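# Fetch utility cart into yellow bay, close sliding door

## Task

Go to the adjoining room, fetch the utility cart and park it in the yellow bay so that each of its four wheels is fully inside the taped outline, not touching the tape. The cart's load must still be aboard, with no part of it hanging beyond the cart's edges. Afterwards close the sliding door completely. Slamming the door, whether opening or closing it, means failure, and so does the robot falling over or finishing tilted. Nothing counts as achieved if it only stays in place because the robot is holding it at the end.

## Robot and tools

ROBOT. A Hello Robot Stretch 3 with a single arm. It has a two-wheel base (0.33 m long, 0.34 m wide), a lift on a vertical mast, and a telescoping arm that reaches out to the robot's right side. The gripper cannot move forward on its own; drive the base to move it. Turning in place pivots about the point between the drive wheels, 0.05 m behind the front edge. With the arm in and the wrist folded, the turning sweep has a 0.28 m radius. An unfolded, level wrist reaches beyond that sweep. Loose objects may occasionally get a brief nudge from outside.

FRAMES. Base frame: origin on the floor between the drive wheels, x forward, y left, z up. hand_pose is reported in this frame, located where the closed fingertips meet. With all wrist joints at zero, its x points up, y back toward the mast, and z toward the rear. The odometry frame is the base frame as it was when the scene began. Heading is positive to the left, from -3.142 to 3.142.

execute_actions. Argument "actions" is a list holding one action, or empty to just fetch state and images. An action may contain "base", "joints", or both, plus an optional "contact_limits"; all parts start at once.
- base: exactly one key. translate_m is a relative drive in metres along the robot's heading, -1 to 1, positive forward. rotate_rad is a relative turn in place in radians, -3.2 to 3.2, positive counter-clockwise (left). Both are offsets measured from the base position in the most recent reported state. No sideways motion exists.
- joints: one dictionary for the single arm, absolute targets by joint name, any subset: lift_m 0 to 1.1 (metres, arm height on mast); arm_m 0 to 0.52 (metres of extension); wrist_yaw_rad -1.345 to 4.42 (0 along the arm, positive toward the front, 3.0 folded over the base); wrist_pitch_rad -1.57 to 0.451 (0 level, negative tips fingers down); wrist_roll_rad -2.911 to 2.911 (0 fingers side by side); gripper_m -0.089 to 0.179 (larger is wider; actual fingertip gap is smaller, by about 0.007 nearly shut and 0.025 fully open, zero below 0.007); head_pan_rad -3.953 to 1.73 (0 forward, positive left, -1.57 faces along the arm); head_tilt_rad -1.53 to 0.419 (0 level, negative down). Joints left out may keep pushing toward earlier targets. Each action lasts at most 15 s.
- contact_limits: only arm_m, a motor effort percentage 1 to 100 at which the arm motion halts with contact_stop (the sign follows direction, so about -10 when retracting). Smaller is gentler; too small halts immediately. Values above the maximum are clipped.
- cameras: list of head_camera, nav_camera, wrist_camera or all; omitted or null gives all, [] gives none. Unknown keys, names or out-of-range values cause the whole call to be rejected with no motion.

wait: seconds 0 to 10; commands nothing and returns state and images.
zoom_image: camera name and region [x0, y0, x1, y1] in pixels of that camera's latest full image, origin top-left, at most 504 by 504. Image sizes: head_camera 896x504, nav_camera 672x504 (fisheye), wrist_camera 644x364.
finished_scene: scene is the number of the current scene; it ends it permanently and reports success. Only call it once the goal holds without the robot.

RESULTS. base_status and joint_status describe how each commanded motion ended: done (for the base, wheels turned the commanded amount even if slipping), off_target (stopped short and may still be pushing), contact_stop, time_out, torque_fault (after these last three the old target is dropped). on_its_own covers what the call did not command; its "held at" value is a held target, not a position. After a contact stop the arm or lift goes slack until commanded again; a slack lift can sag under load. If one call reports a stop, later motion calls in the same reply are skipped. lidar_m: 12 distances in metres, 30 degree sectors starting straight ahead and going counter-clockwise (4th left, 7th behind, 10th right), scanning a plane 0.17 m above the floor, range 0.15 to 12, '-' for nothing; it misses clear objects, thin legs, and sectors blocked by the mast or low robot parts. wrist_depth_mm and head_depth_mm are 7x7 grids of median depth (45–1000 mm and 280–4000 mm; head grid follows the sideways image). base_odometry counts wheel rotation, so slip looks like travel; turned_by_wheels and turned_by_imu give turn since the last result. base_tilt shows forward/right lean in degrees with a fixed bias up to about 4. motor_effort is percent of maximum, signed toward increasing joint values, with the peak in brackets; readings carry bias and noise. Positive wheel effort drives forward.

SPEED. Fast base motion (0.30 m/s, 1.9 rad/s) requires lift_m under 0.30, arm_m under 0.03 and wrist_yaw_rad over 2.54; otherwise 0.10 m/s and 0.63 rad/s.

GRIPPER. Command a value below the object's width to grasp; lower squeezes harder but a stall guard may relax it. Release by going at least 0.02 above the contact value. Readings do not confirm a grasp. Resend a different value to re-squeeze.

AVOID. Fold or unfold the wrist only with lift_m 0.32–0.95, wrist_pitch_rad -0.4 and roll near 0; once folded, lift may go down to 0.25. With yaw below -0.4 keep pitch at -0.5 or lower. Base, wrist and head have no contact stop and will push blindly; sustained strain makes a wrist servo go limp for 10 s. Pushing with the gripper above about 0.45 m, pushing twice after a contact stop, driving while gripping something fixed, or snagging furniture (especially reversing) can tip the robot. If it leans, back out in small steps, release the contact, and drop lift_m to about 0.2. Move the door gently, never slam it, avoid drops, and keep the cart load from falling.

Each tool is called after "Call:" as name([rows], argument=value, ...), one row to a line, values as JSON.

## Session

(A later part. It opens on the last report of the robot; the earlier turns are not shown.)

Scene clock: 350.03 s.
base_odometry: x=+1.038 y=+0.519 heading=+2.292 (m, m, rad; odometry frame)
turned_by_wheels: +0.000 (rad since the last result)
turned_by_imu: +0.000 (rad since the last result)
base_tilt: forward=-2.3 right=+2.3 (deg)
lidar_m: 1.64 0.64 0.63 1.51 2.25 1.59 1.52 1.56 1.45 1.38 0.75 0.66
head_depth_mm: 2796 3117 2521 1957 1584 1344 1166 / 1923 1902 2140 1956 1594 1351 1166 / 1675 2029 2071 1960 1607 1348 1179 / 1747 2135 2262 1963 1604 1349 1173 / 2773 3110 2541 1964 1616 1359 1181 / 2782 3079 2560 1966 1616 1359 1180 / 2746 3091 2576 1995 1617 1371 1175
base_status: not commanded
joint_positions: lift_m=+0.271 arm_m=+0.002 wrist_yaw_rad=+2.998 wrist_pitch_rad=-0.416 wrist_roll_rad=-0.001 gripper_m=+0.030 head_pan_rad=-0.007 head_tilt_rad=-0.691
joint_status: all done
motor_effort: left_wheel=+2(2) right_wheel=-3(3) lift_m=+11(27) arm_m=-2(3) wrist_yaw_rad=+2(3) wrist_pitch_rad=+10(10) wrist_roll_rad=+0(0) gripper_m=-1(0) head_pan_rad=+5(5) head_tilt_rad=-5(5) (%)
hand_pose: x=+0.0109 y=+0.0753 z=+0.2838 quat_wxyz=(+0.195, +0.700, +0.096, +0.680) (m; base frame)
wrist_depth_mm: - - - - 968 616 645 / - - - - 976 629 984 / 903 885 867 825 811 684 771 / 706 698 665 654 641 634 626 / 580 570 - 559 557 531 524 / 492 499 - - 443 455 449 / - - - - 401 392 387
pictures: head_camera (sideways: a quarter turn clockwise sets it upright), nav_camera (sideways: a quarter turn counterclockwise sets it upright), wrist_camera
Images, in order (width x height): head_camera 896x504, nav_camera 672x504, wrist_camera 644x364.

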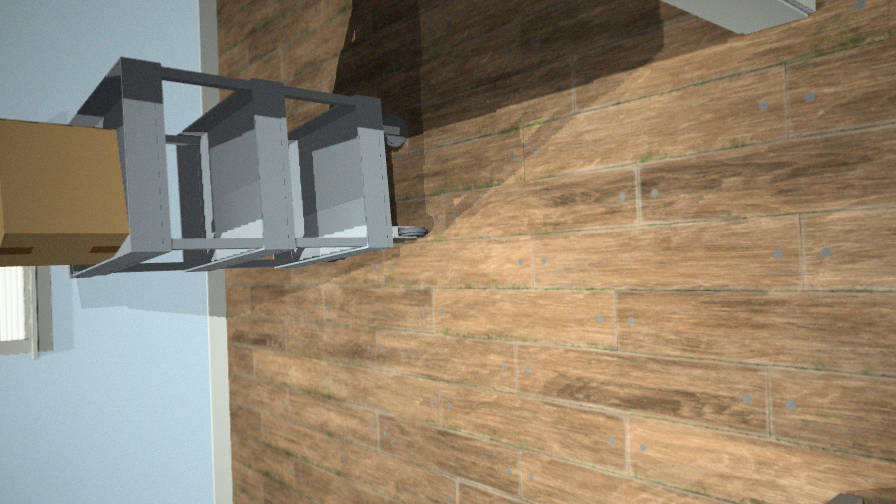

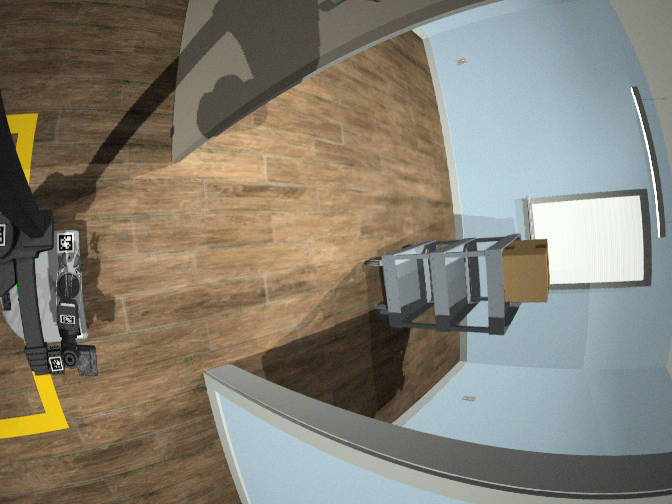

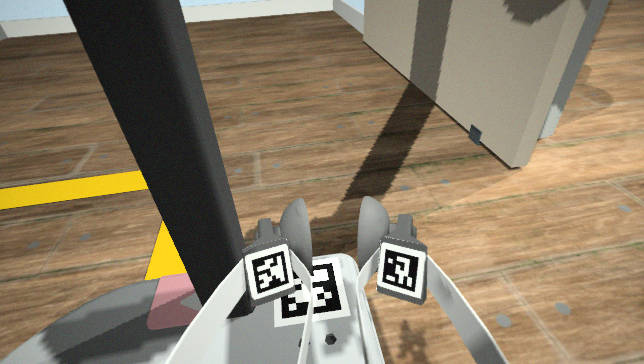

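Call:
execute_actions([
  {"base":{"rotate_rad":-0.11}},
], cameras=[])

Call:
execute_actions([
  {"base":{"translate_m":0.95},"joints":{"head_tilt_rad":-0.8}},
], cameras=["head_camera","nav_camera"])

Scene clock: 371.20 s.
base_odometry: x=+1.038 y=+0.519 heading=+2.182 (m, m, rad; odometry frame)
turned_by_wheels: -0.110 (rad since the last result)
turned_by_imu: -0.110 (rad since the last result)
base_tilt: forward=-2.4 right=+2.4 (deg)
lidar_m: 1.64 3.28 0.63 1.13 2.41 1.66 1.51 1.53 1.52 1.38 0.86 0.66
head_depth_mm: 2796 2933 2509 1958 1513 1108 1170 / 2891 3186 2515 1952 1587 1347 1162 / 2758 1935 2121 1959 1611 1351 1174 / 1695 2032 2050 1967 1591 1344 1172 / 1677 2062 2257 1958 1615 1357 1170 / 2698 3067 2524 1969 1606 1360 1181 / 2714 3016 2539 1967 1612 1361 1182
base_status: done
joint_positions: lift_m=+0.271 arm_m=+0.002 wrist_yaw_rad=+2.998 wrist_pitch_rad=-0.416 wrist_roll_rad=-0.001 gripper_m=+0.030 head_pan_rad=-0.007 head_tilt_rad=-0.691
joint_status: not commanded
motor_effort: left_wheel=+2(7) right_wheel=-3(7) lift_m=+11(11) arm_m=-2(3) wrist_yaw_rad=+2(2) wrist_pitch_rad=+10(10) wrist_roll_rad=+0(0) gripper_m=+1(1) head_pan_rad=+4(4) head_tilt_rad=-5(5) (%)
hand_pose: x=+0.0108 y=+0.0753 z=+0.2838 quat_wxyz=(+0.195, +0.700, +0.096, +0.680) (m; base frame)
wrist_depth_mm: - - - - 798 601 - / - - - - 862 647 - / 935 883 851 857 782 720 776 / 706 681 677 676 660 645 616 / 578 563 - 564 561 536 514 / 482 499 - - 444 450 450 / - - - - 398 394 393
pictures: none
No camera images: the call's "cameras" was empty. Leave "cameras" out to get every camera's image.

Scene clock: 376.13 s.
base_odometry: x=+0.493 y=+1.297 heading=+2.182 (m, m, rad; odometry frame)
turned_by_wheels: +0.000 (rad since the last result)
turned_by_imu: -0.001 (rad since the last result)
base_tilt: forward=-2.4 right=+2.3 (deg)
lidar_m: 0.71 0.71 2.77 2.53 0.77 0.73 2.45 0.49 0.42 0.77 1.24 0.81
head_depth_mm: 2155 2408 2091 1741 1472 1277 1125 / 2109 1015 909 1167 1444 1282 1130 / 1159 1026 849 1144 1395 1288 1131 / 894 991 837 1148 1380 1298 1137 / 851 955 891 1120 1358 1292 1133 / 846 971 892 1684 1496 1296 1137 / 1950 2226 2198 1786 1504 1302 1147
base_status: done
joint_positions: lift_m=+0.271 arm_m=+0.002 wrist_yaw_rad=+2.999 wrist_pitch_rad=-0.416 wrist_roll_rad=-0.001 gripper_m=+0.030 head_pan_rad=-0.007 head_tilt_rad=-0.791
joint_status: all done
motor_effort: left_wheel=+2(8) right_wheel=-3(6) lift_m=+11(12) arm_m=-2(2) wrist_yaw_rad=+1(2) wrist_pitch_rad=+10(10) wrist_roll_rad=+0(0) gripper_m=+0(0) head_pan_rad=+4(4) head_tilt_rad=-6(20) (%)
hand_pose: x=+0.0107 y=+0.0754 z=+0.2837 quat_wxyz=(+0.195, +0.700, +0.097, +0.680) (m; base frame)
wrist_depth_mm: 582 - - - - - - / 596 - - - - - - / 653 775 864 848 827 786 774 / 660 698 667 662 654 632 629 / 581 572 - 553 552 531 523 / 487 500 - - 447 456 440 / - - - - 402 393 394
pictures: head_camera (sideways: a quarter turn clockwise sets it upright), nav_camera (sideways: a quarter turn counterclockwise sets it upright)
Images, in order (width x height): head_camera 896x504, nav_camera 672x504.

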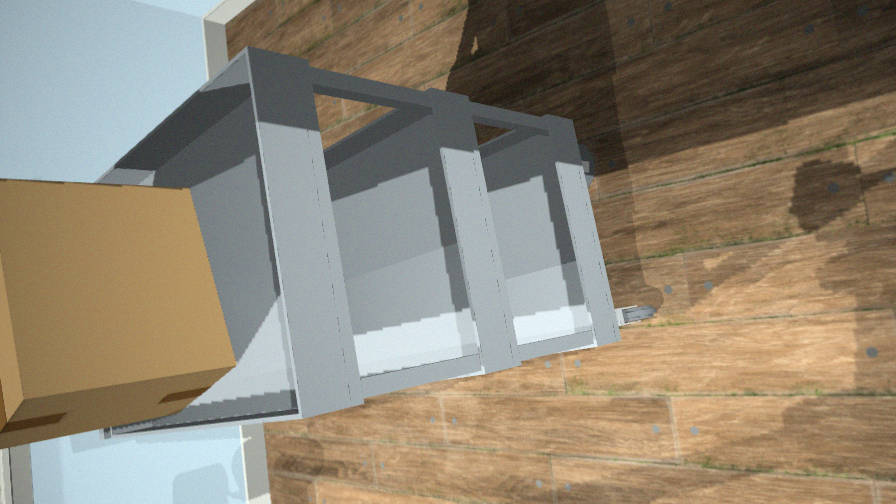

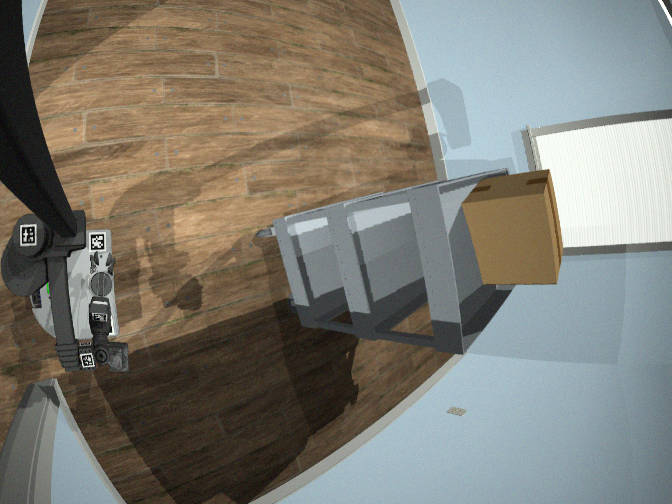

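Call:
execute_actions([
  {"joints":{"lift_m":0.40}},
], cameras=[])

Call:
execute_actions([
  {"joints":{"wrist_yaw_rad":1.9},"base":{"translate_m":0.2}},
], cameras=[])

Call:
execute_actions([
  {"joints":{"wrist_pitch_rad":0.0,"wrist_roll_rad":1.57,"gripper_m":0.12,"head_tilt_rad":-1.0}},
])

Scene clock: 383.53 s.
base_odometry: x=+0.493 y=+1.297 heading=+2.182 (m, m, rad; odometry frame)
turned_by_wheels: +0.000 (rad since the last result)
turned_by_imu: +0.001 (rad since the last result)
base_tilt: forward=-2.4 right=+2.4 (deg)
lidar_m: 0.71 0.71 2.78 2.53 0.77 0.73 2.45 0.48 0.42 0.77 1.25 0.81
head_depth_mm: 2139 2434 2079 1743 1471 1279 1125 / 2091 1010 911 1162 1448 1281 1128 / 1161 1031 846 1145 1401 1281 1132 / 895 992 832 1148 1381 1282 1134 / 848 957 893 1127 1351 1294 1127 / 843 973 895 1695 1509 1295 1141 / 1972 2218 2201 1776 1514 1298 1150
base_status: not commanded
joint_positions: lift_m=+0.399 arm_m=+0.002 wrist_yaw_rad=+2.999 wrist_pitch_rad=-0.416 wrist_roll_rad=-0.001 gripper_m=+0.030 head_pan_rad=-0.007 head_tilt_rad=-0.791
joint_status: all done
motor_effort: left_wheel=+2(2) right_wheel=-3(3) lift_m=+30(31) arm_m=-2(2) wrist_yaw_rad=+1(2) wrist_pitch_rad=+10(10) wrist_roll_rad=+0(0) gripper_m=+0(0) head_pan_rad=+5(5) head_tilt_rad=-6(5) (%)
hand_pose: x=+0.0107 y=+0.0753 z=+0.4126 quat_wxyz=(+0.195, +0.700, +0.097, +0.680) (m; base frame)
wrist_depth_mm: 564 - - - - - - / 619 - - - - - - / 661 738 - - - - - / 688 760 882 890 852 843 810 / 722 752 - 723 726 692 678 / 638 642 - 601 593 597 590 / 550 559 - 561 528 523 513
pictures: none
No camera images: the call's "cameras" was empty. Leave "cameras" out to get every camera's image.

Scene clock: 386.60 s.
base_odometry: x=+0.378 y=+1.460 heading=+2.182 (m, m, rad; odometry frame)
turned_by_wheels: +0.000 (rad since the last result)
turned_by_imu: +0.000 (rad since the last result)
base_tilt: forward=-2.4 right=+2.4 (deg)
lidar_m: 0.51 0.51 2.63 2.57 0.87 0.88 2.65 0.56 0.63 1.21 1.22 0.59
head_depth_mm: 1948 2241 784 1632 1481 1279 1125 / 1920 2144 806 1021 1007 1252 1134 / 801 907 827 1033 1007 1245 1136 / 740 822 826 690 988 1218 1140 / 711 773 833 687 968 1191 1140 / 683 745 812 670 990 1299 1135 / 796 1958 2052 1692 1496 1296 1142
base_status: done
joint_positions: lift_m=+0.399 arm_m=+0.002 wrist_yaw_rad=+1.902 wrist_pitch_rad=-0.416 wrist_roll_rad=-0.001 gripper_m=+0.030 head_pan_rad=-0.007 head_tilt_rad=-0.791
joint_status: all done
motor_effort: left_wheel=+2(5) right_wheel=-3(3) lift_m=+29(29) arm_m=-3(3) wrist_yaw_rad=-3(8) wrist_pitch_rad=+10(10) wrist_roll_rad=+0(0) gripper_m=+1(1) head_pan_rad=+5(4) head_tilt_rad=-6(5) (%)
hand_pose: x=+0.1911 y=-0.0741 z=+0.4126 quat_wxyz=(+0.521, +0.648, -0.282, +0.479) (m; base frame)
wrist_depth_mm: - - - - - - - / - - - - - - - / - - - 791 783 754 - / 929 905 804 589 563 665 801 / 768 754 726 704 680 703 673 / 675 627 616 602 582 589 588 / 547 547 543 532 531 528 522
pictures: none
No camera images: the call's "cameras" was empty. Leave "cameras" out to get every camera's image.

Scene clock: 388.03 s.
base_odometry: x=+0.378 y=+1.460 heading=+2.182 (m, m, rad; odometry frame)
turned_by_wheels: +0.000 (rad since the last result)
turned_by_imu: +0.000 (rad since the last result)
base_tilt: forward=-2.3 right=+2.3 (deg)
lidar_m: 0.51 0.51 2.63 2.56 0.87 0.88 2.65 0.56 0.63 1.20 1.21 0.59
head_depth_mm: 2076 684 1600 1500 1334 1196 1075 / 850 749 1011 1060 1328 1198 1119 / 833 752 1036 998 1294 1200 1114 / 775 758 1019 984 1279 1206 1121 / 736 758 661 972 1243 1217 1111 / 704 765 655 1430 1346 1212 1103 / 846 802 1668 1517 1351 1212 1111
base_status: not commanded
joint_positions: lift_m=+0.399 arm_m=+0.002 wrist_yaw_rad=+1.902 wrist_pitch_rad=-0.023 wrist_roll_rad=+1.568 gripper_m=+0.120 head_pan_rad=-0.007 head_tilt_rad=-0.987
joint_status: all done
motor_effort: left_wheel=+2(2) right_wheel=-3(4) lift_m=+30(30) arm_m=-2(3) wrist_yaw_rad=-2(2) wrist_pitch_rad=+14(14) wrist_roll_rad=+0(1) gripper_m=+1(95) head_pan_rad=+5(3) head_tilt_rad=-7(31) (%)
hand_pose: x=+0.2204 y=-0.0639 z=+0.5080 quat_wxyz=(+0.010, +0.814, -0.581, -0.006) (m; base frame)
wrist_depth_mm: 433 483 963 428 979 612 430 / - 477 951 452 - 619 520 / - 477 943 470 - 625 529 / - 485 - 492 - 632 546 / - 501 - 524 - 515 520 / - - - - - - 605 / - - - - - 919 572
pictures: head_camera (sideways: a quarter turn clockwise sets it upright), nav_camera (sideways: a quarter turn counterclockwise sets it upright), wrist_camera
Images, in order (width x height): head_camera 896x504, nav_camera 672x504, wrist_camera 644x364.

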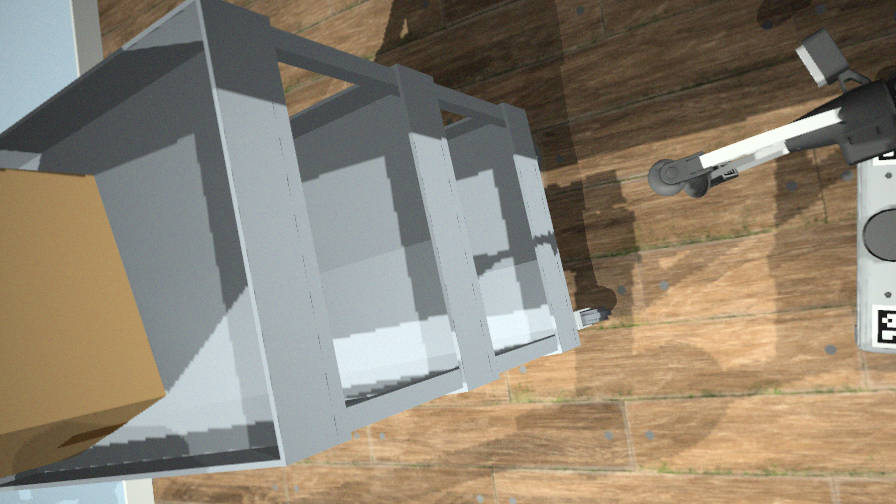

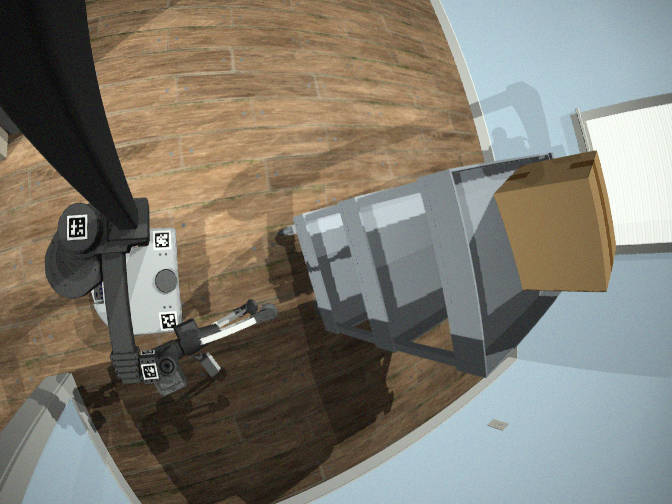

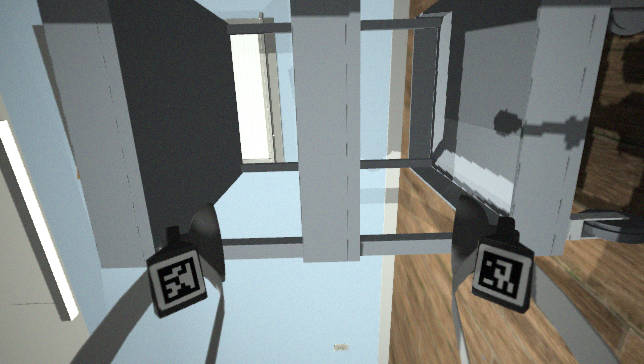

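Call:
execute_actions([
  {"joints":{"lift_m":0.415,"gripper_m":0.17},"base":{"translate_m":0.24}},
])

Scene clock: 400.50 s.
base_odometry: x=+0.240 y=+1.657 heading=+2.182 (m, m, rad; odometry frame)
turned_by_wheels: +0.000 (rad since the last result)
turned_by_imu: +0.000 (rad since the last result)
base_tilt: forward=-2.4 right=+2.4 (deg)
lidar_m: 0.28 0.28 2.34 2.60 1.27 1.05 2.89 0.77 0.93 1.17 1.18 0.32
head_depth_mm: 1878 1962 618 586 1288 1193 1080 / 1802 716 646 577 866 1201 1124 / 580 703 646 568 859 1168 1111 / 547 651 647 570 844 1165 1110 / 519 609 652 574 824 1102 1116 / 490 574 643 574 694 1187 1107 / 468 581 657 575 559 1217 1105
base_status: done
joint_positions: lift_m=+0.414 arm_m=+0.002 wrist_yaw_rad=+1.902 wrist_pitch_rad=-0.022 wrist_roll_rad=+1.569 gripper_m=+0.170 head_pan_rad=-0.007 head_tilt_rad=-0.988
joint_status: all done
motor_effort: left_wheel=+2(5) right_wheel=-3(5) lift_m=+30(33) arm_m=-3(3) wrist_yaw_rad=-2(3) wrist_pitch_rad=+14(14) wrist_roll_rad=+0(0) gripper_m=+1(96) head_pan_rad=+5(4) head_tilt_rad=-7(7) (%)
hand_pose: x=+0.2204 y=-0.0639 z=+0.5233 quat_wxyz=(+0.010, +0.814, -0.581, -0.005) (m; base frame)
wrist_depth_mm: 315 457 - 213 219 628 435 / 312 456 - 223 227 646 433 / 315 452 - 234 238 655 437 / 313 451 867 245 247 667 443 / 309 411 - 256 262 703 422 / 297 - - 272 - - - / 321 437 - 282 - 989 420
pictures: head_camera (sideways: a quarter turn clockwise sets it upright), nav_camera (sideways: a quarter turn counterclockwise sets it upright), wrist_camera
Images, in order (width x height): head_camera 896x504, nav_camera 672x504, wrist_camera 644x364.

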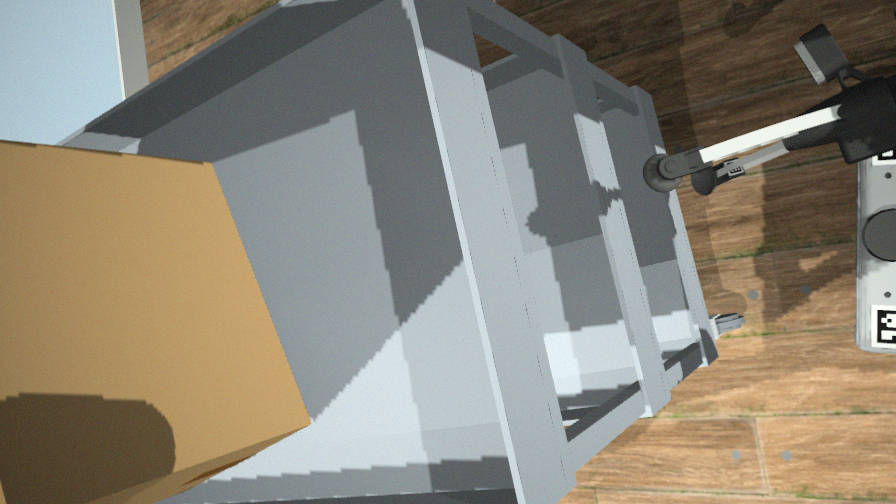

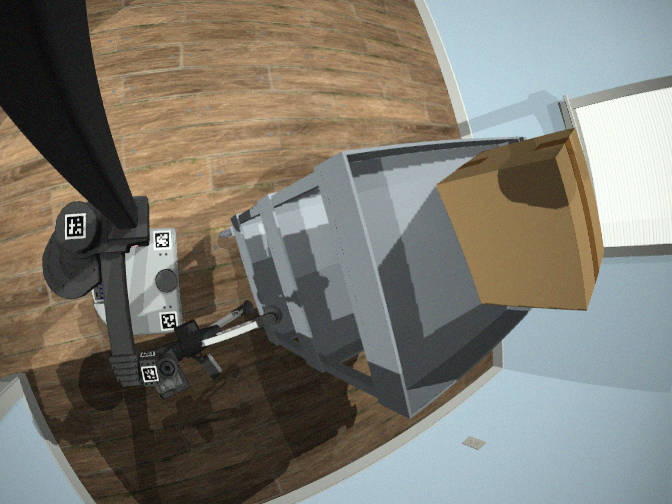

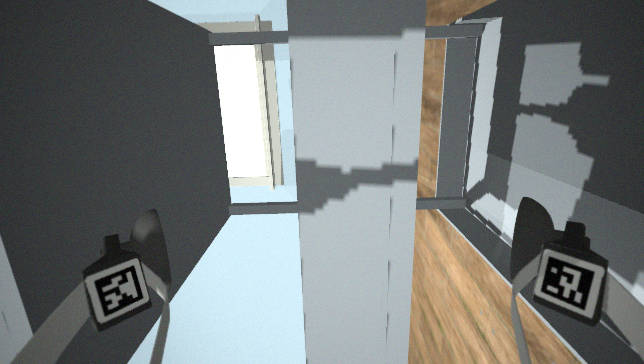

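Call:
execute_actions([
  {"joints":{"lift_m":0.405},"base":{"translate_m":0.12}},
])

Scene clock: 407.17 s.
base_odometry: x=+0.171 y=+1.755 heading=+2.183 (m, m, rad; odometry frame)
turned_by_wheels: +0.000 (rad since the last result)
turned_by_imu: +0.000 (rad since the last result)
base_tilt: forward=-2.3 right=+2.4 (deg)
lidar_m: 0.17 0.17 0.19 2.62 1.47 1.15 3.00 0.88 1.07 1.15 0.32 0.19
head_depth_mm: 1760 1940 607 563 512 1167 1080 / 1696 701 644 566 505 942 1126 / 459 553 633 567 506 780 1112 / 432 515 614 568 508 763 1111 / 418 482 586 572 510 720 1087 / 405 453 543 574 512 481 1094 / 393 427 521 577 514 476 1102
base_status: done
joint_positions: lift_m=+0.406 arm_m=+0.002 wrist_yaw_rad=+1.902 wrist_pitch_rad=-0.021 wrist_roll_rad=+1.569 gripper_m=+0.170 head_pan_rad=-0.007 head_tilt_rad=-0.988
joint_status: all done
motor_effort: left_wheel=+2(6) right_wheel=-3(4) lift_m=+11(29) arm_m=-2(3) wrist_yaw_rad=-2(2) wrist_pitch_rad=+13(13) wrist_roll_rad=+0(0) gripper_m=+1(0) head_pan_rad=+4(5) head_tilt_rad=-7(7) (%)
hand_pose: x=+0.2204 y=-0.0639 z=+0.5145 quat_wxyz=(+0.010, +0.814, -0.581, -0.005) (m; base frame)
wrist_depth_mm: 331 503 635 108 108 506 419 / 325 466 655 113 112 530 422 / 325 457 643 117 117 557 425 / 325 460 718 123 123 566 432 / 322 428 699 128 129 650 410 / 307 - - 136 135 578 - / 329 448 - 142 142 919 437
pictures: head_camera (sideways: a quarter turn clockwise sets it upright), nav_camera (sideways: a quarter turn counterclockwise sets it upright), wrist_camera
Images, in order (width x height): head_camera 896x504, nav_camera 672x504, wrist_camera 644x364.

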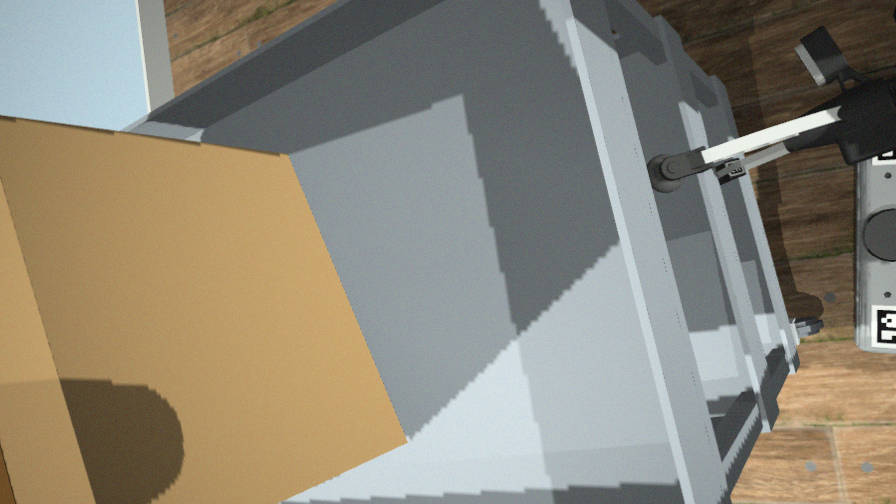

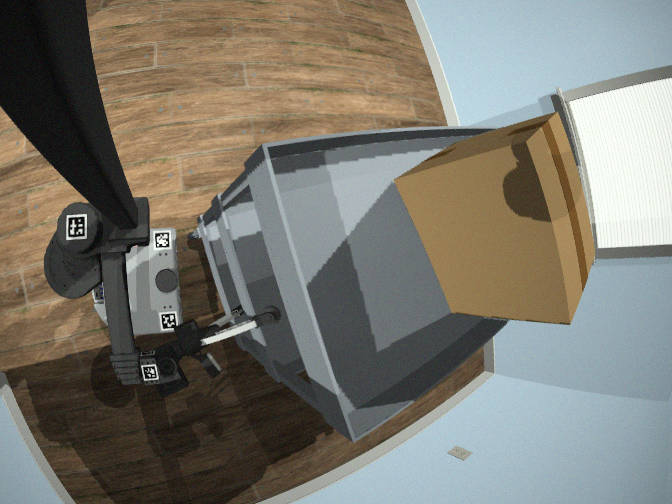

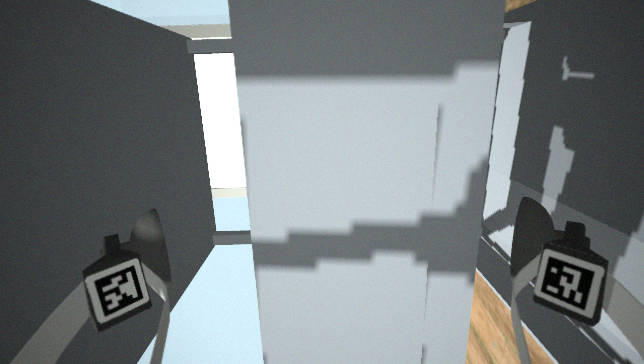

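Call:
execute_actions([
  {"joints":{"gripper_m":0.0}},
])

Scene clock: 412.47 s.
base_odometry: x=+0.171 y=+1.755 heading=+2.183 (m, m, rad; odometry frame)
turned_by_wheels: +0.000 (rad since the last result)
turned_by_imu: +0.001 (rad since the last result)
base_tilt: forward=-2.3 right=+2.3 (deg)
lidar_m: 0.17 0.17 0.19 2.62 1.47 1.15 3.01 0.88 1.07 1.15 0.32 0.19
head_depth_mm: 1774 1960 607 564 512 1168 1082 / 1699 699 643 567 505 941 1122 / 458 551 634 567 505 779 1106 / 432 514 615 569 508 763 1121 / 418 481 585 572 509 717 1091 / 406 453 545 574 511 482 1093 / 392 427 522 576 513 476 1107
base_status: not commanded
joint_positions: lift_m=+0.405 arm_m=+0.002 wrist_yaw_rad=+1.901 wrist_pitch_rad=-0.050 wrist_roll_rad=+1.569 gripper_m=+0.003 head_pan_rad=-0.007 head_tilt_rad=-0.988
joint_status: all done
motor_effort: left_wheel=+2(2) right_wheel=-4(4) lift_m=+15(15) arm_m=-2(2) wrist_yaw_rad=-2(2) wrist_pitch_rad=+30(38) wrist_roll_rad=+0(0) gripper_m=-57(100) head_pan_rad=+5(4) head_tilt_rad=-7(7) (%)
hand_pose: x=+0.2196 y=-0.0643 z=+0.5070 quat_wxyz=(+0.021, +0.814, -0.581, -0.013) (m; base frame)
wrist_depth_mm: 345 607 109 109 110 515 408 / 344 502 114 114 114 563 406 / 339 497 119 118 119 572 411 / 342 488 124 124 125 607 418 / 338 487 130 129 130 541 418 / 329 454 136 137 138 - 412 / 334 - - 143 145 916 398
pictures: head_camera (sideways: a quarter turn clockwise sets it upright), nav_camera (sideways: a quarter turn counterclockwise sets it upright), wrist_camera
Images, in order (width x height): head_camera 896x504, nav_camera 672x504, wrist_camera 644x364.

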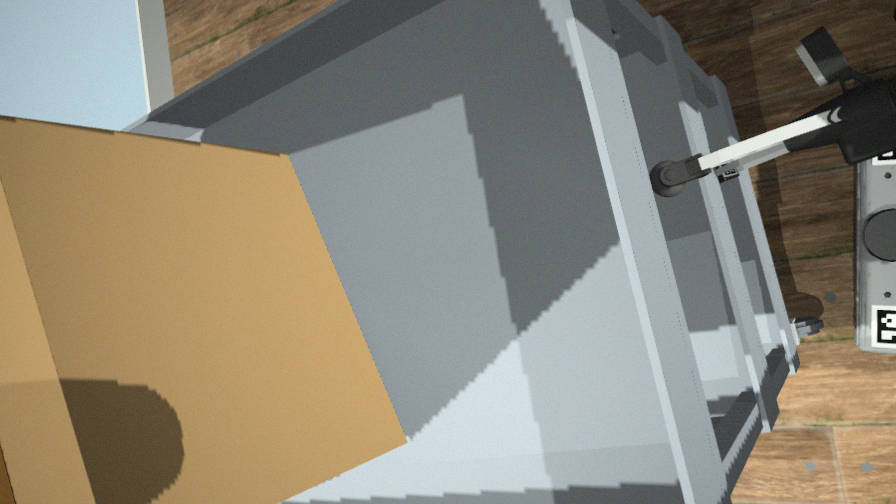

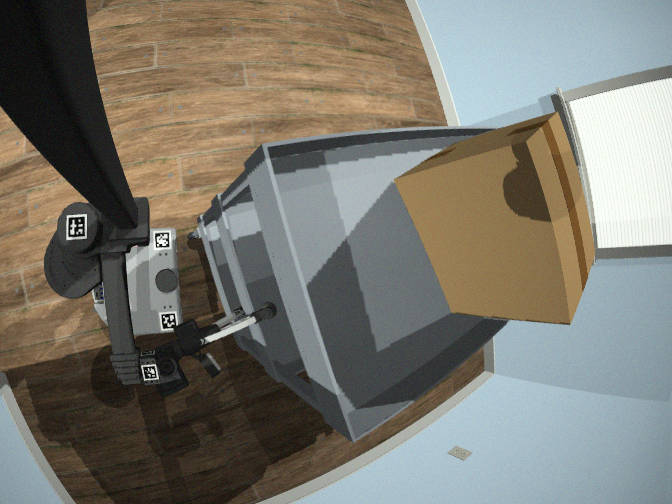

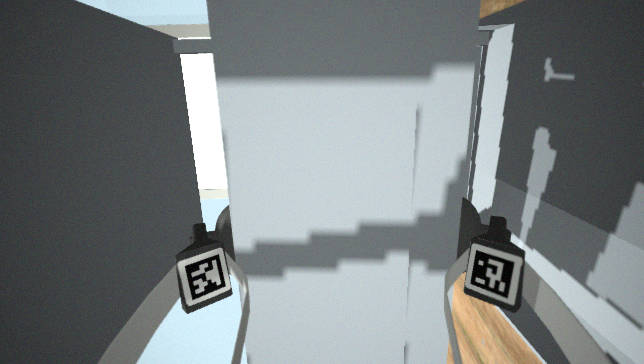

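Call:
execute_actions([
  {"joints":{"lift_m":0.395,"wrist_pitch_rad":-0.02},"base":{"translate_m":-0.2}},
], cameras=["head_camera","nav_camera"])

Scene clock: 418.37 s.
base_odometry: x=+0.286 y=+1.592 heading=+2.183 (m, m, rad; odometry frame)
turned_by_wheels: +0.000 (rad since the last result)
turned_by_imu: +0.001 (rad since the last result)
base_tilt: forward=-2.3 right=+2.4 (deg)
lidar_m: 0.20 0.20 0.27 2.58 1.14 0.99 2.82 0.70 0.83 1.18 0.29 0.21
head_depth_mm: 496 697 642 564 511 1152 1085 / 462 558 633 564 513 792 1117 / 446 535 624 568 514 796 1110 / 433 514 618 569 507 797 1114 / 422 498 609 572 508 799 1116 / 416 479 617 573 511 797 1106 / 426 1873 619 565 513 1206 1108
base_status: done
joint_positions: lift_m=+0.395 arm_m=+0.002 wrist_yaw_rad=+1.889 wrist_pitch_rad=-0.036 wrist_roll_rad=+1.565 gripper_m=+0.037 head_pan_rad=-0.007 head_tilt_rad=-0.988
joint_status: all done
on_its_own: gripper_m is held at +0.038, not at your +0.000, by its stall guard, which is still easing; wrist_yaw_rad is at rest, and its effort (+15) is outside its rest range (-12 to +12)
motor_effort: left_wheel=+1(6) right_wheel=-7(28) lift_m=+13(13) arm_m=+1(3) wrist_yaw_rad=+15(40) wrist_pitch_rad=+10(30) wrist_roll_rad=+2(2) gripper_m=-6(48) head_pan_rad=+3(4) head_tilt_rad=-6(7) (%)
hand_pose: x=+0.2210 y=-0.0670 z=+0.5005 quat_wxyz=(+0.017, +0.810, -0.586, -0.008) (m; base frame)
wrist_depth_mm: 350 498 101 101 102 564 403 / 346 504 107 108 109 601 405 / 346 495 115 116 117 617 406 / 344 495 126 125 126 615 412 / 343 488 138 136 137 549 411 / 339 452 150 149 152 - 417 / 336 - - 165 171 907 397
pictures: head_camera (sideways: a quarter turn clockwise sets it upright), nav_camera (sideways: a quarter turn counterclockwise sets it upright)
Images, in order (width x height): head_camera 896x504, nav_camera 672x504.

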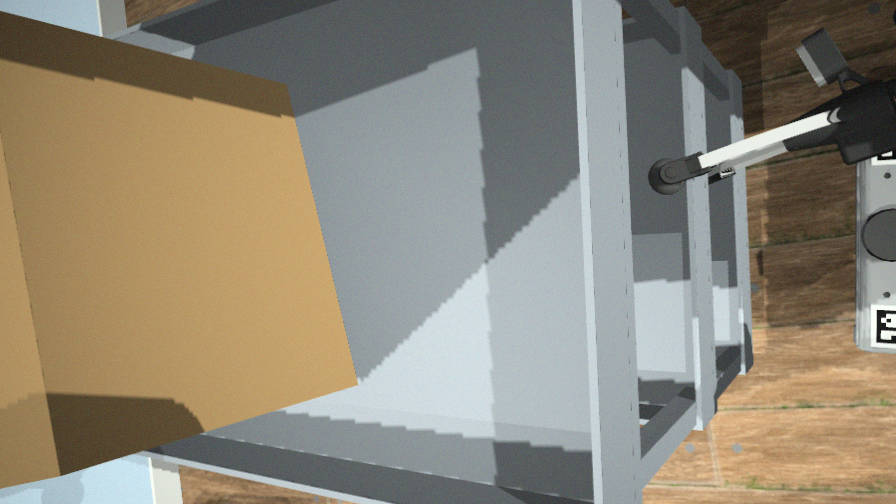

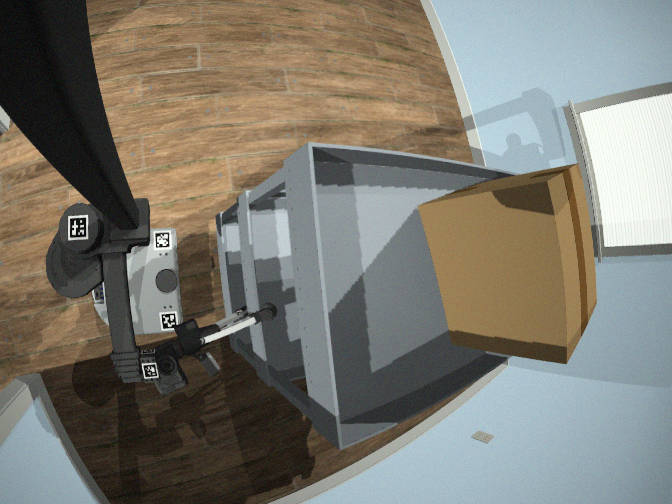

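Call:
execute_actions([
  {"joints":{"head_tilt_rad":-0.85},"base":{"translate_m":-0.25}},
], cameras=["head_camera","nav_camera"])

Scene clock: 424.63 s.
base_odometry: x=+0.430 y=+1.387 heading=+2.183 (m, m, rad; odometry frame)
turned_by_wheels: +0.000 (rad since the last result)
turned_by_imu: +0.001 (rad since the last result)
base_tilt: forward=-2.4 right=+2.4 (deg)
lidar_m: 0.21 0.25 2.75 2.55 0.81 0.82 2.56 0.49 0.50 1.05 0.24 0.21
head_depth_mm: 529 476 566 631 542 477 726 / 532 480 572 631 544 486 739 / 535 482 574 635 546 496 986 / 539 486 577 638 545 755 1023 / 1943 2221 723 637 550 768 1072 / 1928 2227 1980 611 550 732 1126 / 1892 2206 1994 1685 519 1263 1129
base_status: done
joint_positions: lift_m=+0.395 arm_m=+0.002 wrist_yaw_rad=+1.862 wrist_pitch_rad=-0.035 wrist_roll_rad=+1.563 gripper_m=+0.060 head_pan_rad=-0.007 head_tilt_rad=-0.853
joint_status: all done
on_its_own: wrist_yaw_rad is held at +1.857, not at your +1.900, by its stall guard, which is not easing now; gripper_m is held at +0.059, not at your +0.000, by its stall guard, which is not easing now
motor_effort: left_wheel=+1(3) right_wheel=-4(19) lift_m=+13(13) arm_m=+1(0) wrist_yaw_rad=-6(34) wrist_pitch_rad=+9(10) wrist_roll_rad=+2(2) gripper_m=-22(28) head_pan_rad=+4(3) head_tilt_rad=+1(17) (%)
hand_pose: x=+0.2231 y=-0.0735 z=+0.5008 quat_wxyz=(+0.017, +0.802, -0.597, -0.007) (m; base frame)
wrist_depth_mm: 350 76 73 74 74 75 403 / 348 429 82 82 83 87 403 / 347 461 92 93 94 534 409 / 342 489 107 107 108 548 411 / 340 489 126 127 128 500 415 / 336 - 158 155 165 - 404 / 341 - - 199 - 903 379
pictures: head_camera (sideways: a quarter turn clockwise sets it upright), nav_camera (sideways: a quarter turn counterclockwise sets it upright)
Images, in order (width x height): head_camera 896x504, nav_camera 672x504.

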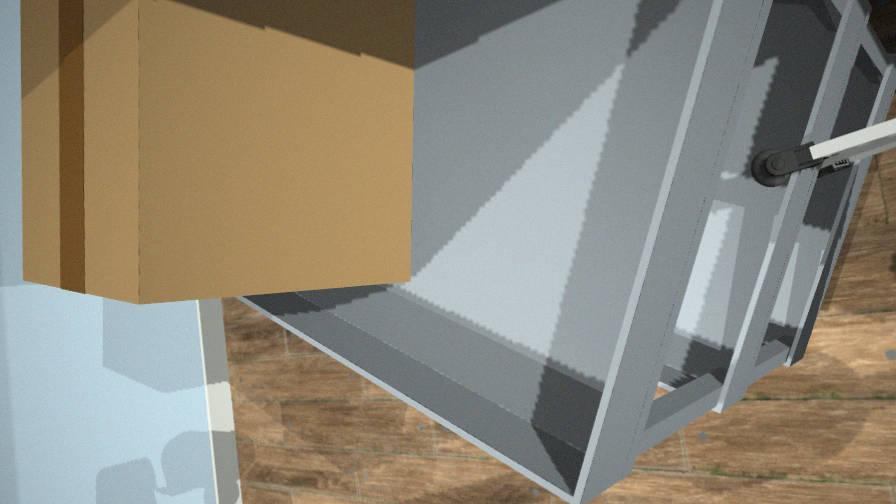

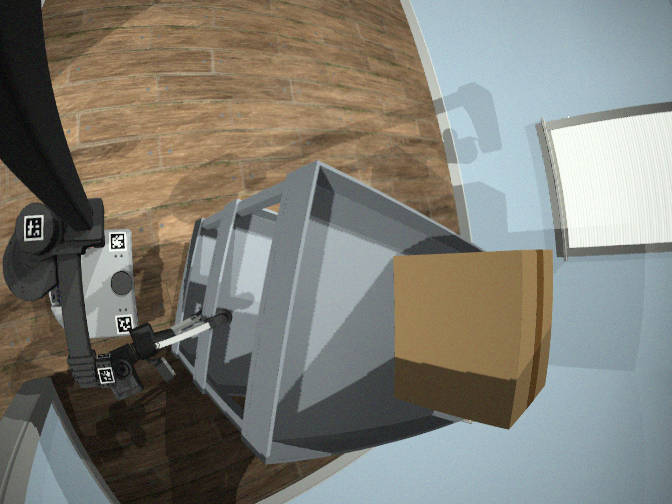

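Call:
execute_actions([
  {"joints":{"gripper_m":0.125}},
], cameras=["wrist_camera"])

Call:
execute_actions([
  {"joints":{"wrist_yaw_rad":2.35}},
])

Scene clock: 436.17 s.
base_odometry: x=+0.430 y=+1.387 heading=+2.183 (m, m, rad; odometry frame)
turned_by_wheels: +0.000 (rad since the last result)
turned_by_imu: +0.001 (rad since the last result)
base_tilt: forward=-2.4 right=+2.4 (deg)
lidar_m: 0.21 0.25 2.75 2.55 0.82 0.82 2.56 0.49 0.51 1.05 0.24 0.21
head_depth_mm: 529 476 567 630 542 477 727 / 531 480 570 632 545 485 738 / 534 483 574 634 548 496 991 / 539 484 578 637 549 752 1016 / 1947 2221 723 639 549 768 1072 / 1932 2232 1993 611 551 729 1117 / 1904 2172 2027 1694 518 1273 1123
base_status: not commanded
joint_positions: lift_m=+0.395 arm_m=+0.002 wrist_yaw_rad=+1.860 wrist_pitch_rad=-0.062 wrist_roll_rad=+1.563 gripper_m=+0.125 head_pan_rad=-0.007 head_tilt_rad=-0.853
joint_status: all done
on_its_own: wrist_yaw_rad is held at +1.857, not at your +1.900, by its stall guard, which is not easing now
motor_effort: left_wheel=+2(2) right_wheel=-5(6) lift_m=+13(13) arm_m=+1(1) wrist_yaw_rad=-4(6) wrist_pitch_rad=+26(26) wrist_roll_rad=+2(2) gripper_m=+5(94) head_pan_rad=+4(4) head_tilt_rad=+2(2) (%)
hand_pose: x=+0.2223 y=-0.0742 z=+0.4940 quat_wxyz=(+0.028, +0.801, -0.597, -0.015) (m; base frame)
wrist_depth_mm: 359 73 73 74 75 79 393 / 358 84 82 83 84 504 392 / 352 450 92 94 96 535 392 / 352 487 106 108 110 536 394 / 350 - 125 128 136 493 396 / 349 - 156 156 - - 391 / 335 - - 200 - 849 367
pictures: wrist_camera
Images, in order (width x height): wrist_camera 644x364.

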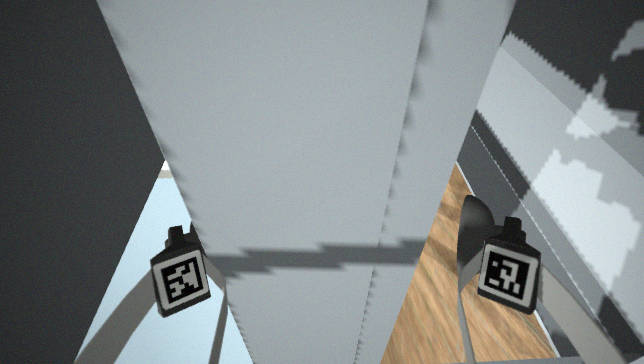

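Scene clock: 437.87 s.
base_odometry: x=+0.430 y=+1.387 heading=+2.182 (m, m, rad; odometry frame)
turned_by_wheels: -0.001 (rad since the last result)
turned_by_imu: -0.012 (rad since the last result)
base_tilt: forward=-2.3 right=+2.4 (deg)
lidar_m: 0.17 0.21 2.72 2.55 0.81 0.82 2.56 0.49 0.50 1.02 0.18 0.16
head_depth_mm: 535 440 509 599 544 476 438 / 540 449 520 607 544 478 617 / 544 457 530 614 548 480 695 / 547 462 544 624 550 482 910 / 1923 489 680 641 550 500 1023 / 1932 2242 2016 616 552 707 1109 / 1895 2192 2033 1646 546 1206 1129
base_status: not commanded
joint_positions: lift_m=+0.395 arm_m=+0.002 wrist_yaw_rad=+2.190 wrist_pitch_rad=-0.055 wrist_roll_rad=+1.616 gripper_m=+0.125 head_pan_rad=-0.007 head_tilt_rad=-0.848
joint_status: wrist_yaw_rad off_target (ended at +2.190, target +2.350)
on_its_own: wrist_yaw_rad is at rest, and its effort (+100) is outside its rest range (-12 to +12)
motor_effort: left_wheel=-10(23) right_wheel=+9(21) lift_m=+13(13) arm_m=-2(4) wrist_yaw_rad=+100(100) wrist_pitch_rad=+22(26) wrist_roll_rad=-17(20) gripper_m=+3(6) head_pan_rad=+4(4) head_tilt_rad=-1(2) (%)
hand_pose: x=+0.1858 y=+0.0008 z=+0.4956 quat_wxyz=(+0.015, +0.888, -0.458, -0.033) (m; base frame)
wrist_depth_mm: - - - - - - - / - - - - - - - / - - - 47 48 50 56 / - 54 56 59 64 70 400 / 334 98 91 102 116 422 388 / 345 - - 368 - - 560 / - - - - - 916 573
pictures: head_camera (sideways: a quarter turn clockwise sets it upright), nav_camera (sideways: a quarter turn counterclockwise sets it upright), wrist_camera
Images, in order (width x height): head_camera 896x504, nav_camera 672x504, wrist_camera 644x364.

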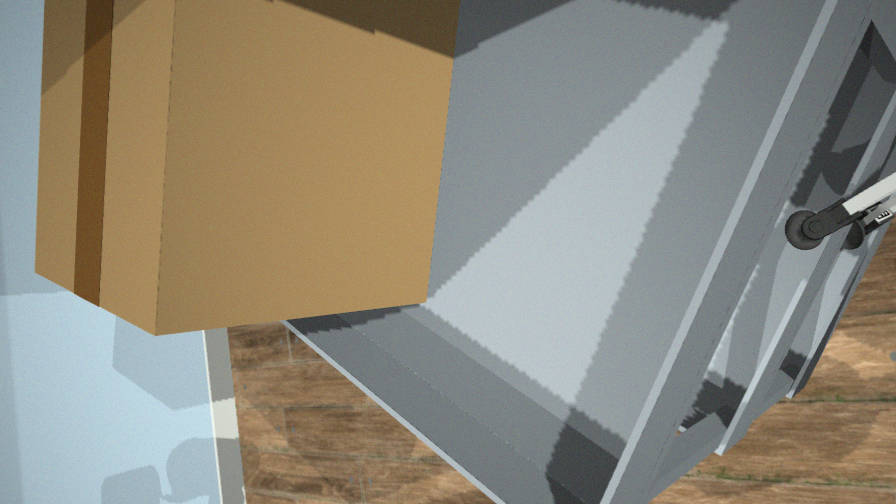

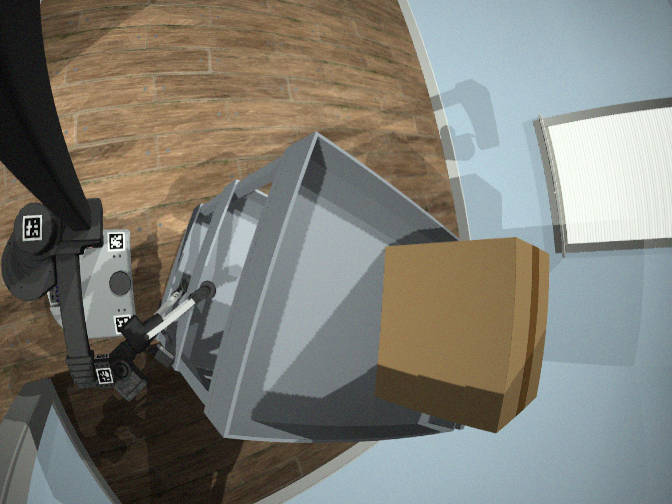

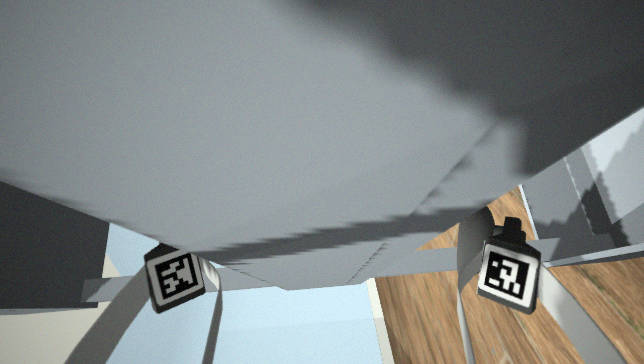

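Call:
execute_actions([
  {"joints":{"wrist_yaw_rad":1.7},"base":{"translate_m":-0.08}},
])

Scene clock: 441.13 s.
base_odometry: x=+0.476 y=+1.321 heading=+2.182 (m, m, rad; odometry frame)
turned_by_wheels: +0.000 (rad since the last result)
turned_by_imu: +0.001 (rad since the last result)
base_tilt: forward=-2.4 right=+2.4 (deg)
lidar_m: 0.25 0.31 2.79 2.54 0.77 0.75 2.48 0.49 0.43 0.82 0.26 0.24
head_depth_mm: 536 517 608 634 544 486 1079 / 540 526 621 636 546 493 740 / 545 533 634 637 547 767 1019 / 548 544 649 639 550 796 1084 / 1970 2240 727 643 560 828 1110 / 1987 2265 1974 639 585 988 1126 / 1965 2247 2021 603 656 1271 1128
base_status: done
joint_positions: lift_m=+0.395 arm_m=+0.002 wrist_yaw_rad=+1.702 wrist_pitch_rad=-0.037 wrist_roll_rad=+1.573 gripper_m=+0.125 head_pan_rad=-0.007 head_tilt_rad=-0.848
joint_status: all done
motor_effort: left_wheel=+1(4) right_wheel=-1(6) lift_m=+14(13) arm_m=+1(1) wrist_yaw_rad=-2(70) wrist_pitch_rad=+11(14) wrist_roll_rad=-2(3) gripper_m=+0(8) head_pan_rad=+3(4) head_tilt_rad=-1(2) (%)
hand_pose: x=+0.2316 y=-0.1134 z=+0.5003 quat_wxyz=(+0.014, +0.752, -0.659, -0.013) (m; base frame)
wrist_depth_mm: 341 511 161 145 155 596 406 / 307 122 105 104 102 114 113 / 111 112 106 107 108 116 118 / 345 467 121 122 124 607 413 / 341 461 141 141 149 538 410 / 340 419 180 169 186 - 406 / 336 - - 208 - 856 403
pictures: head_camera (sideways: a quarter turn clockwise sets it upright), nav_camera (sideways: a quarter turn counterclockwise sets it upright), wrist_camera
Images, in order (width x height): head_camera 896x504, nav_camera 672x504, wrist_camera 644x364.

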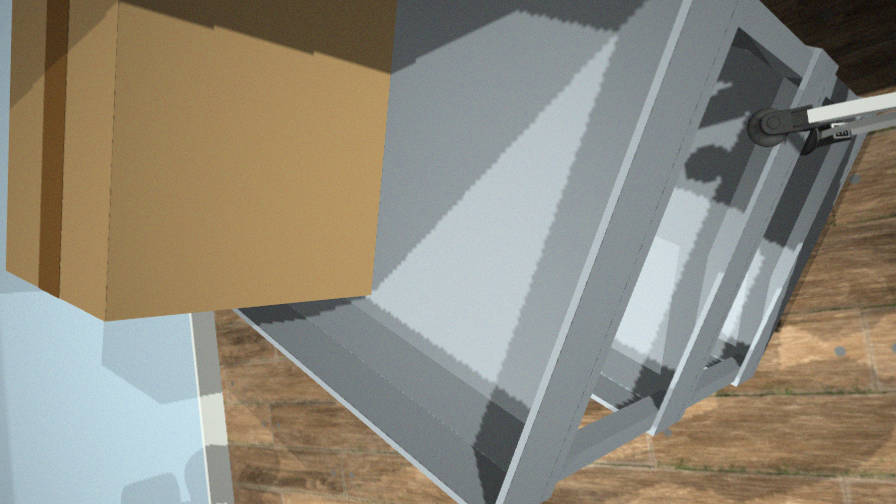

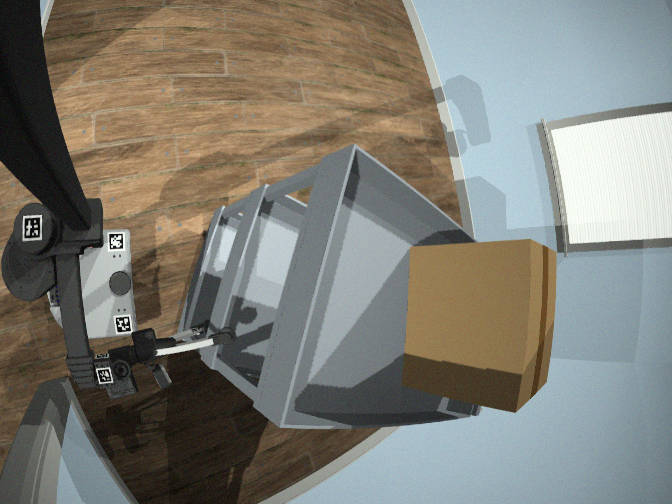

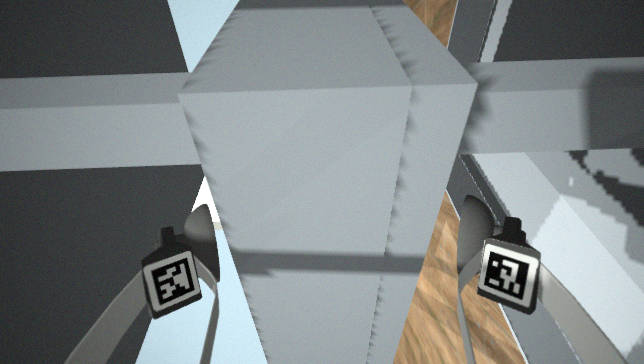

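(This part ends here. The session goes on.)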